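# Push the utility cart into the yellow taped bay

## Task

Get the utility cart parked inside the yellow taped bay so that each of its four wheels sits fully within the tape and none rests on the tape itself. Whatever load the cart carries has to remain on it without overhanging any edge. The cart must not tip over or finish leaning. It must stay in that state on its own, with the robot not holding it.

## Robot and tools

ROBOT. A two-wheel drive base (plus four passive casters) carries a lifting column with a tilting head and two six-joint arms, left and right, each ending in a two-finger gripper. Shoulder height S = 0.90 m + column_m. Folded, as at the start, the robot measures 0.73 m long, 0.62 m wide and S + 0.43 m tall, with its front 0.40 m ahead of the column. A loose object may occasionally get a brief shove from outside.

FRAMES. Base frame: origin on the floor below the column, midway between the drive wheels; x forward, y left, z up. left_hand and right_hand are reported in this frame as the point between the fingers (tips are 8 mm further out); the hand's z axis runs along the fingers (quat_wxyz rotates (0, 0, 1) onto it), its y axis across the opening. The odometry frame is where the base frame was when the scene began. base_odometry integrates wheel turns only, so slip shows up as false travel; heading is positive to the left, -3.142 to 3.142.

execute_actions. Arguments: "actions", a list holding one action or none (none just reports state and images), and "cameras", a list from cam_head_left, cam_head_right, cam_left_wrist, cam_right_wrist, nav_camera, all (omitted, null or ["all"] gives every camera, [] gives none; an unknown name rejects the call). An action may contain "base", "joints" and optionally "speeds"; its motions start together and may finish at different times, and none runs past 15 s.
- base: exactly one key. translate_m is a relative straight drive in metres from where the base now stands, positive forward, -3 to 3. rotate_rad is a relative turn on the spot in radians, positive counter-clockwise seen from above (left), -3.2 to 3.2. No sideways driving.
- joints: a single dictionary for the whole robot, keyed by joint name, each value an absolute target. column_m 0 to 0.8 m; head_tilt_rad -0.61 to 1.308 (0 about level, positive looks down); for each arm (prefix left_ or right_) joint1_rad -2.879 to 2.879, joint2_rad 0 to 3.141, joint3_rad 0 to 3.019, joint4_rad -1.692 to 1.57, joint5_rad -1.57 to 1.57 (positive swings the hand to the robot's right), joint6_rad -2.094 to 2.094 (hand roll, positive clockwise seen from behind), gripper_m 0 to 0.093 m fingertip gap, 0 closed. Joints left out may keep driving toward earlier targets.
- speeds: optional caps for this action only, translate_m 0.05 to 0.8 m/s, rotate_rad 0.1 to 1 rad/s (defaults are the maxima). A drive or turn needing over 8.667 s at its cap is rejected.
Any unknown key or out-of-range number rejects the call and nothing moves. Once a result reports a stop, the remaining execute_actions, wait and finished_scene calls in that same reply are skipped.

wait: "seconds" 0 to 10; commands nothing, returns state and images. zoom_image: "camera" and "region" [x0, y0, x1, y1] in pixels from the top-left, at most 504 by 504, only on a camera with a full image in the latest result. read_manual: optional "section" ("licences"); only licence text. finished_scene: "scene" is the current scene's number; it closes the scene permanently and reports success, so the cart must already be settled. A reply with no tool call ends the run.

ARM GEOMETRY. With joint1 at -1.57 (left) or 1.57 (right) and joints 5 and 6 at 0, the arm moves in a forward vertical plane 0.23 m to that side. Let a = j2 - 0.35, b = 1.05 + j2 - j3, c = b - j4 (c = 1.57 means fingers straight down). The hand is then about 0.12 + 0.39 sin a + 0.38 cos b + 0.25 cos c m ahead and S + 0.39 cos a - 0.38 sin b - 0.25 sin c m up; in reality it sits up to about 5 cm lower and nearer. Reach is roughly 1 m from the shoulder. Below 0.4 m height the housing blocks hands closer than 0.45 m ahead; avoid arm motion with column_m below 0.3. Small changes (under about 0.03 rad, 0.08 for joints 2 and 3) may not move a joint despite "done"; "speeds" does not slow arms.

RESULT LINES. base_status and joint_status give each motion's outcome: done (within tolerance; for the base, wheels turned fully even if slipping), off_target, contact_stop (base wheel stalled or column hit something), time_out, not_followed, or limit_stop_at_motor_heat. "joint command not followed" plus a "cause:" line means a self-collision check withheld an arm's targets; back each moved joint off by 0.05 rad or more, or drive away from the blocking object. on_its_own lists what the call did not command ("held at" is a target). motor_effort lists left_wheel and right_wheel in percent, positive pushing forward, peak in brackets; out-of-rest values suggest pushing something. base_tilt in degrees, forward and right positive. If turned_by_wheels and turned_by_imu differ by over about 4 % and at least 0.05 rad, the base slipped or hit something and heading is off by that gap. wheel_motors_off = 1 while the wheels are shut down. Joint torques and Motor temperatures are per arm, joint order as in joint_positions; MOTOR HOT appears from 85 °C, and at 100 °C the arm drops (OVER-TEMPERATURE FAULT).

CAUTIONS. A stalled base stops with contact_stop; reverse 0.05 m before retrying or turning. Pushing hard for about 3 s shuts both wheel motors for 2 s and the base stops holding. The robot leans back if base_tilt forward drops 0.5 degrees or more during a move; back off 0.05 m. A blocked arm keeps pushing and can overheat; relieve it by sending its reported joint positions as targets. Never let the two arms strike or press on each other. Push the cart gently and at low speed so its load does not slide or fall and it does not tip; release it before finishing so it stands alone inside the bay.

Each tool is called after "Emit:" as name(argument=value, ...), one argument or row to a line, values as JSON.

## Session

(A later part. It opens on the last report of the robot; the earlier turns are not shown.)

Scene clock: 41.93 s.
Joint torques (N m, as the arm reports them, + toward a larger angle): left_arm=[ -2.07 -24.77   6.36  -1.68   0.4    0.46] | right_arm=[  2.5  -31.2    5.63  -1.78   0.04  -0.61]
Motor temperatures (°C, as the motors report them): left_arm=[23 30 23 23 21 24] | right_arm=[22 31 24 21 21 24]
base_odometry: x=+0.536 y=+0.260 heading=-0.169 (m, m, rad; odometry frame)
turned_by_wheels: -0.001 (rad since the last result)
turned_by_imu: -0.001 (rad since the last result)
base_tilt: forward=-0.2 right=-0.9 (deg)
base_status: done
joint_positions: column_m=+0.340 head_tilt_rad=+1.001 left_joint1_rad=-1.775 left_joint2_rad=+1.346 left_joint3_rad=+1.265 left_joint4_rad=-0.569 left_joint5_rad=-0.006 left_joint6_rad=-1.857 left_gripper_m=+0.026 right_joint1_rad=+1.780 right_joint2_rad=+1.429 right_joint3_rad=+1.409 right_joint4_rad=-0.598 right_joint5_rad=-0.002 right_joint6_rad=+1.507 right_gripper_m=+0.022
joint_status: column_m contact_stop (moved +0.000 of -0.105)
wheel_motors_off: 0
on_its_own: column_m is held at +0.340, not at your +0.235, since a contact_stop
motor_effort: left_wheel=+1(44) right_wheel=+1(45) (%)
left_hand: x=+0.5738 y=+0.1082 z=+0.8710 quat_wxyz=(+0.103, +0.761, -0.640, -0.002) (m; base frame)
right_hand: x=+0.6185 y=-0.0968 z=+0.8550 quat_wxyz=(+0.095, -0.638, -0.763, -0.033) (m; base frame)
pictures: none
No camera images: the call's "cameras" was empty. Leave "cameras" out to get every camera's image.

Emit:
execute_actions(
  actions=[
    {"joints":{"left_joint2_rad":1.32,"left_joint3_rad":1.43,"right_joint2_rad":1.43,"right_joint3_rad":1.62,"right_joint4_rad":-0.7}},
  ],
  cameras=[],
)

Emit:
execute_actions(
  actions=[
    {"joints":{"left_joint2_rad":1.44,"left_joint3_rad":1.56,"left_joint4_rad":-0.64,"right_joint2_rad":1.57,"right_joint3_rad":1.81,"right_joint4_rad":-0.76}},
  ],
  cameras=[],
)

Emit:
execute_actions(
  actions=[
    {"joints":{"left_joint2_rad":1.55,"left_joint3_rad":1.69,"left_joint4_rad":-0.66,"right_joint2_rad":1.7,"right_joint3_rad":2.0,"right_joint4_rad":-0.815}},
  ],
  cameras=["cam_head_left","cam_head_right","nav_camera"],
)

Scene clock: 43.70 s.
Joint torques (N m, as the arm reports them, + toward a larger angle): left_arm=[ -2.99 -23.35   6.51  -1.79   0.62   0.32] | right_arm=[  3.74 -30.72   7.42  -1.88   0.1   -0.58]
Motor temperatures (°C, as the motors report them): left_arm=[23 30 23 23 21 24] | right_arm=[22 32 24 21 21 24]
base_odometry: x=+0.536 y=+0.260 heading=-0.170 (m, m, rad; odometry frame)
turned_by_wheels: +0.000 (rad since the last result)
turned_by_imu: +0.000 (rad since the last result)
base_tilt: forward=-0.2 right=-1.0 (deg)
base_status: not commanded
joint_positions: column_m=+0.340 head_tilt_rad=+1.001 left_joint1_rad=-1.762 left_joint2_rad=+1.436 left_joint3_rad=+1.397 left_joint4_rad=-0.566 left_joint5_rad=-0.013 left_joint6_rad=-1.842 left_gripper_m=+0.025 right_joint1_rad=+1.767 right_joint2_rad=+1.533 right_joint3_rad=+1.585 right_joint4_rad=-0.656 right_joint5_rad=-0.003 right_joint6_rad=+1.504 right_gripper_m=+0.022
joint_status: all done
wheel_motors_off: 0
on_its_own: column_m is held at +0.340, not at your +0.235, since a contact_stop
motor_effort: left_wheel=+1(6) right_wheel=+6(9) (%)
left_hand: x=+0.6171 y=+0.1085 z=+0.8465 quat_wxyz=(+0.084, +0.761, -0.643, +0.013) (m; base frame)
right_hand: x=+0.6629 y=-0.0963 z=+0.8319 quat_wxyz=(+0.087, -0.641, -0.762, -0.035) (m; base frame)
pictures: none
No camera images: the call's "cameras" was empty. Leave "cameras" out to get every camera's image.

Scene clock: 44.73 s.
Joint torques (N m, as the arm reports them, + toward a larger angle): left_arm=[ -3.33 -20.7    6.37  -1.08   0.82   0.27] | right_arm=[  4.64 -27.25   8.42  -0.52  -0.04  -0.48]
Motor temperatures (°C, as the motors report them): left_arm=[23 30 23 23 21 24] | right_arm=[22 32 24 21 21 24]
base_odometry: x=+0.536 y=+0.260 heading=-0.169 (m, m, rad; odometry frame)
turned_by_wheels: +0.000 (rad since the last result)
turned_by_imu: +0.000 (rad since the last result)
base_tilt: forward=-0.2 right=-1.0 (deg)
base_status: not commanded
joint_positions: column_m=+0.340 head_tilt_rad=+1.001 left_joint1_rad=-1.757 left_joint2_rad=+1.500 left_joint3_rad=+1.539 left_joint4_rad=-0.603 left_joint5_rad=-0.019 left_joint6_rad=-1.837 left_gripper_m=+0.025 right_joint1_rad=+1.757 right_joint2_rad=+1.615 right_joint3_rad=+1.772 right_joint4_rad=-0.742 right_joint5_rad=+0.001 right_joint6_rad=+1.496 right_gripper_m=+0.023
joint_status: all done
wheel_motors_off: 0
on_its_own: column_m is held at +0.340, not at your +0.235, since a contact_stop
motor_effort: left_wheel=+1(7) right_wheel=+5(9) (%)
left_hand: x=+0.6641 y=+0.1070 z=+0.8384 quat_wxyz=(+0.068, +0.762, -0.643, +0.027) (m; base frame)
right_hand: x=+0.7106 y=-0.0982 z=+0.8244 quat_wxyz=(+0.076, -0.641, -0.763, -0.037) (m; base frame)
pictures: none
No camera images: the call's "cameras" was empty. Leave "cameras" out to get every camera's image.

Scene clock: 45.73 s.
Joint torques (N m, as the arm reports them, + toward a larger angle): left_arm=[ -3.85 -17.8    6.18  -0.42   0.95   0.23] | right_arm=[  4.83 -24.32   9.15   0.74  -0.29  -0.38]
Motor temperatures (°C, as the motors report them): left_arm=[23 30 24 23 21 24] | right_arm=[22 32 25 21 21 24]
base_odometry: x=+0.536 y=+0.260 heading=-0.169 (m, m, rad; odometry frame)
turned_by_wheels: +0.000 (rad since the last result)
turned_by_imu: +0.000 (rad since the last result)
base_tilt: forward=-0.3 right=-1.0 (deg)
base_status: not commanded
joint_positions: column_m=+0.340 head_tilt_rad=+1.001 left_joint1_rad=-1.751 left_joint2_rad=+1.556 left_joint3_rad=+1.680 left_joint4_rad=-0.644 left_joint5_rad=-0.023 left_joint6_rad=-1.831 left_gripper_m=+0.024 right_joint1_rad=+1.753 right_joint2_rad=+1.692 right_joint3_rad=+1.963 right_joint4_rad=-0.828 right_joint5_rad=+0.009 right_joint6_rad=+1.486 right_gripper_m=+0.022
joint_status: all done
wheel_motors_off: 0
on_its_own: column_m is held at +0.340, not at your +0.235, since a contact_stop
motor_effort: left_wheel=+2(6) right_wheel=+4(11) (%)
left_hand: x=+0.7097 y=+0.1072 z=+0.8364 quat_wxyz=(+0.052, +0.763, -0.643, +0.042) (m; base frame)
right_hand: x=+0.7574 y=-0.0980 z=+0.8243 quat_wxyz=(+0.062, -0.639, -0.765, -0.043) (m; base frame)
pictures: cam_head_left, cam_head_right, nav_camera
Images, in order (width x height): cam_head_left 504x504, cam_head_right 504x504, nav_camera 504x504.

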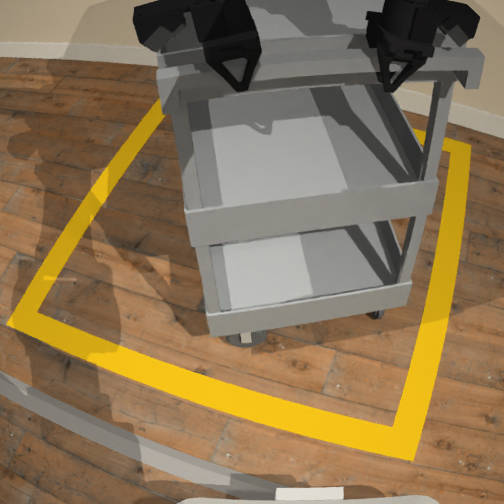

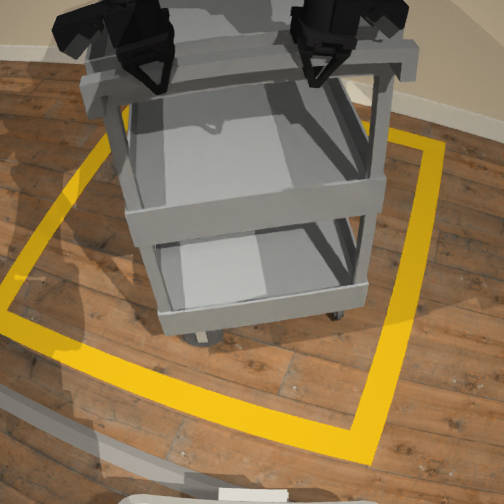

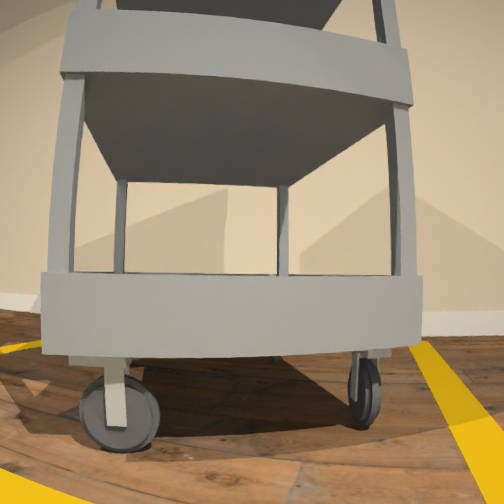

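Emit:
execute_actions(
  actions=[
    {"joints":{"left_gripper_m":0.05,"right_gripper_m":0.05}},
  ],
  cameras=[],
)

Emit:
execute_actions(
  actions=[
    {"joints":{"column_m":0.47}},
  ],
  cameras=[],
)

Emit:
execute_actions(
  actions=[
    {"base":{"translate_m":-0.45}},
  ],
  cameras=["cam_head_left","nav_camera"],
)

Scene clock: 46.77 s.
Joint torques (N m, as the arm reports them, + toward a larger angle): left_arm=[ -1.91 -17.74   6.2   -0.21   0.29   0.08] | right_arm=[  3.2  -24.18   9.12   0.85  -0.14  -0.13]
Motor temperatures (°C, as the motors report them): left_arm=[23 30 24 23 21 24] | right_arm=[22 31 25 21 21 24]
base_odometry: x=+0.536 y=+0.260 heading=-0.169 (m, m, rad; odometry frame)
turned_by_wheels: +0.000 (rad since the last result)
turned_by_imu: +0.000 (rad since the last result)
base_tilt: forward=-0.2 right=-0.9 (deg)
base_status: not commanded
joint_positions: column_m=+0.340 head_tilt_rad=+1.001 left_joint1_rad=-1.787 left_joint2_rad=+1.556 left_joint3_rad=+1.680 left_joint4_rad=-0.650 left_joint5_rad=-0.003 left_joint6_rad=-1.814 left_gripper_m=+0.050 right_joint1_rad=+1.780 right_joint2_rad=+1.694 right_joint3_rad=+1.963 right_joint4_rad=-0.831 right_joint5_rad=+0.003 right_joint6_rad=+1.467 right_gripper_m=+0.050
joint_status: all done
wheel_motors_off: 0
on_its_own: column_m is held at +0.340, not at your +0.235, since a contact_stop
motor_effort: left_wheel=+2(5) right_wheel=+4(11) (%)
left_hand: x=+0.7057 y=+0.0799 z=+0.8411 quat_wxyz=(+0.073, +0.750, -0.655, +0.056) (m; base frame)
right_hand: x=+0.7541 y=-0.0778 z=+0.8267 quat_wxyz=(+0.073, -0.626, -0.775, -0.053) (m; base frame)
pictures: none
No camera images: the call's "cameras" was empty. Leave "cameras" out to get every camera's image.

Scene clock: 49.03 s.
Joint torques (N m, as the arm reports them, + toward a larger angle): left_arm=[ -1.88 -17.6    6.21  -0.25   0.23   0.07] | right_arm=[  3.13 -23.96   9.22   0.86  -0.1   -0.07]
Motor temperatures (°C, as the motors report them): left_arm=[23 30 24 23 21 24] | right_arm=[22 31 25 21 21 24]
base_odometry: x=+0.536 y=+0.260 heading=-0.169 (m, m, rad; odometry frame)
turned_by_wheels: +0.000 (rad since the last result)
turned_by_imu: +0.000 (rad since the last result)
base_tilt: forward=-0.2 right=-0.9 (deg)
base_status: not commanded
joint_positions: column_m=+0.470 head_tilt_rad=+1.001 left_joint1_rad=-1.787 left_joint2_rad=+1.556 left_joint3_rad=+1.680 left_joint4_rad=-0.650 left_joint5_rad=-0.002 left_joint6_rad=-1.813 left_gripper_m=+0.050 right_joint1_rad=+1.782 right_joint2_rad=+1.694 right_joint3_rad=+1.963 right_joint4_rad=-0.831 right_joint5_rad=+0.002 right_joint6_rad=+1.460 right_gripper_m=+0.050
joint_status: all done
wheel_motors_off: 0
motor_effort: left_wheel=+3(3) right_wheel=+6(6) (%)
left_hand: x=+0.7057 y=+0.0798 z=+0.9712 quat_wxyz=(+0.073, +0.749, -0.656, +0.056) (m; base frame)
right_hand: x=+0.7540 y=-0.0769 z=+0.9569 quat_wxyz=(+0.073, -0.623, -0.777, -0.054) (m; base frame)
pictures: none
No camera images: the call's "cameras" was empty. Leave "cameras" out to get every camera's image.

Scene clock: 51.50 s.
Joint torques (N m, as the arm reports them, + toward a larger angle): left_arm=[ -1.96 -17.93   6.27  -0.11   0.25   0.05] | right_arm=[  2.92 -24.52   8.89   0.83  -0.1   -0.05]
Motor temperatures (°C, as the motors report them): left_arm=[23 30 24 23 21 24] | right_arm=[22 31 26 21 21 24]
base_odometry: x=+0.093 y=+0.336 heading=-0.170 (m, m, rad; odometry frame)
turned_by_wheels: -0.001 (rad since the last result)
turned_by_imu: -0.003 (rad since the last result)
base_tilt: forward=-0.3 right=-1.0 (deg)
base_status: done
joint_positions: column_m=+0.470 head_tilt_rad=+1.001 left_joint1_rad=-1.787 left_joint2_rad=+1.556 left_joint3_rad=+1.680 left_joint4_rad=-0.653 left_joint5_rad=-0.002 left_joint6_rad=-1.812 left_gripper_m=+0.050 right_joint1_rad=+1.784 right_joint2_rad=+1.694 right_joint3_rad=+1.965 right_joint4_rad=-0.829 right_joint5_rad=+0.002 right_joint6_rad=+1.459 right_gripper_m=+0.050
joint_status: not commanded
wheel_motors_off: 0
motor_effort: left_wheel=-1(39) right_wheel=+1(79) (%)
left_hand: x=+0.7049 y=+0.0799 z=+0.9712 quat_wxyz=(+0.074, +0.749, -0.656, +0.055) (m; base frame)
right_hand: x=+0.7555 y=-0.0749 z=+0.9580 quat_wxyz=(+0.073, -0.622, -0.778, -0.056) (m; base frame)
pictures: cam_head_left, nav_camera
Images, in order (width x height): cam_head_left 504x504, nav_camera 504x504.

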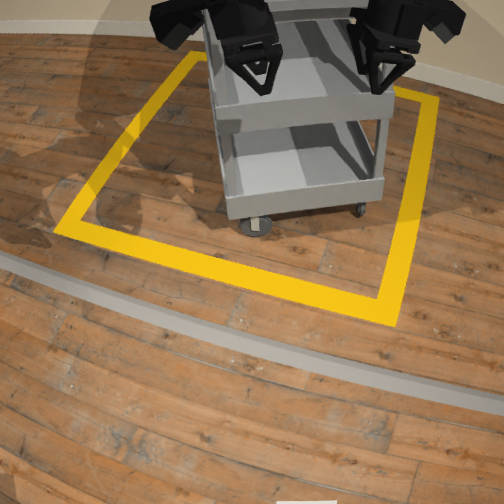

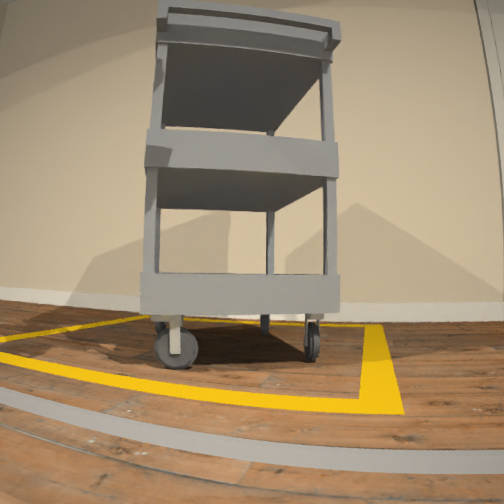

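Emit:
zoom_image(
  camera="nav_camera",
  region=[130, 290, 390, 380],
)

Region (130, 290, 390, 380) of nav_camera's 504x504 image, scaled by 1.938, with more detail than that image has; it fills the top 174 rows of this view, and the rest is white.

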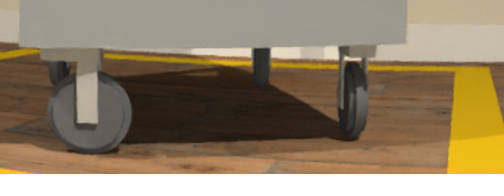

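Emit:
finished_scene(
  scene=2,
)

The scene is finished: the task was done.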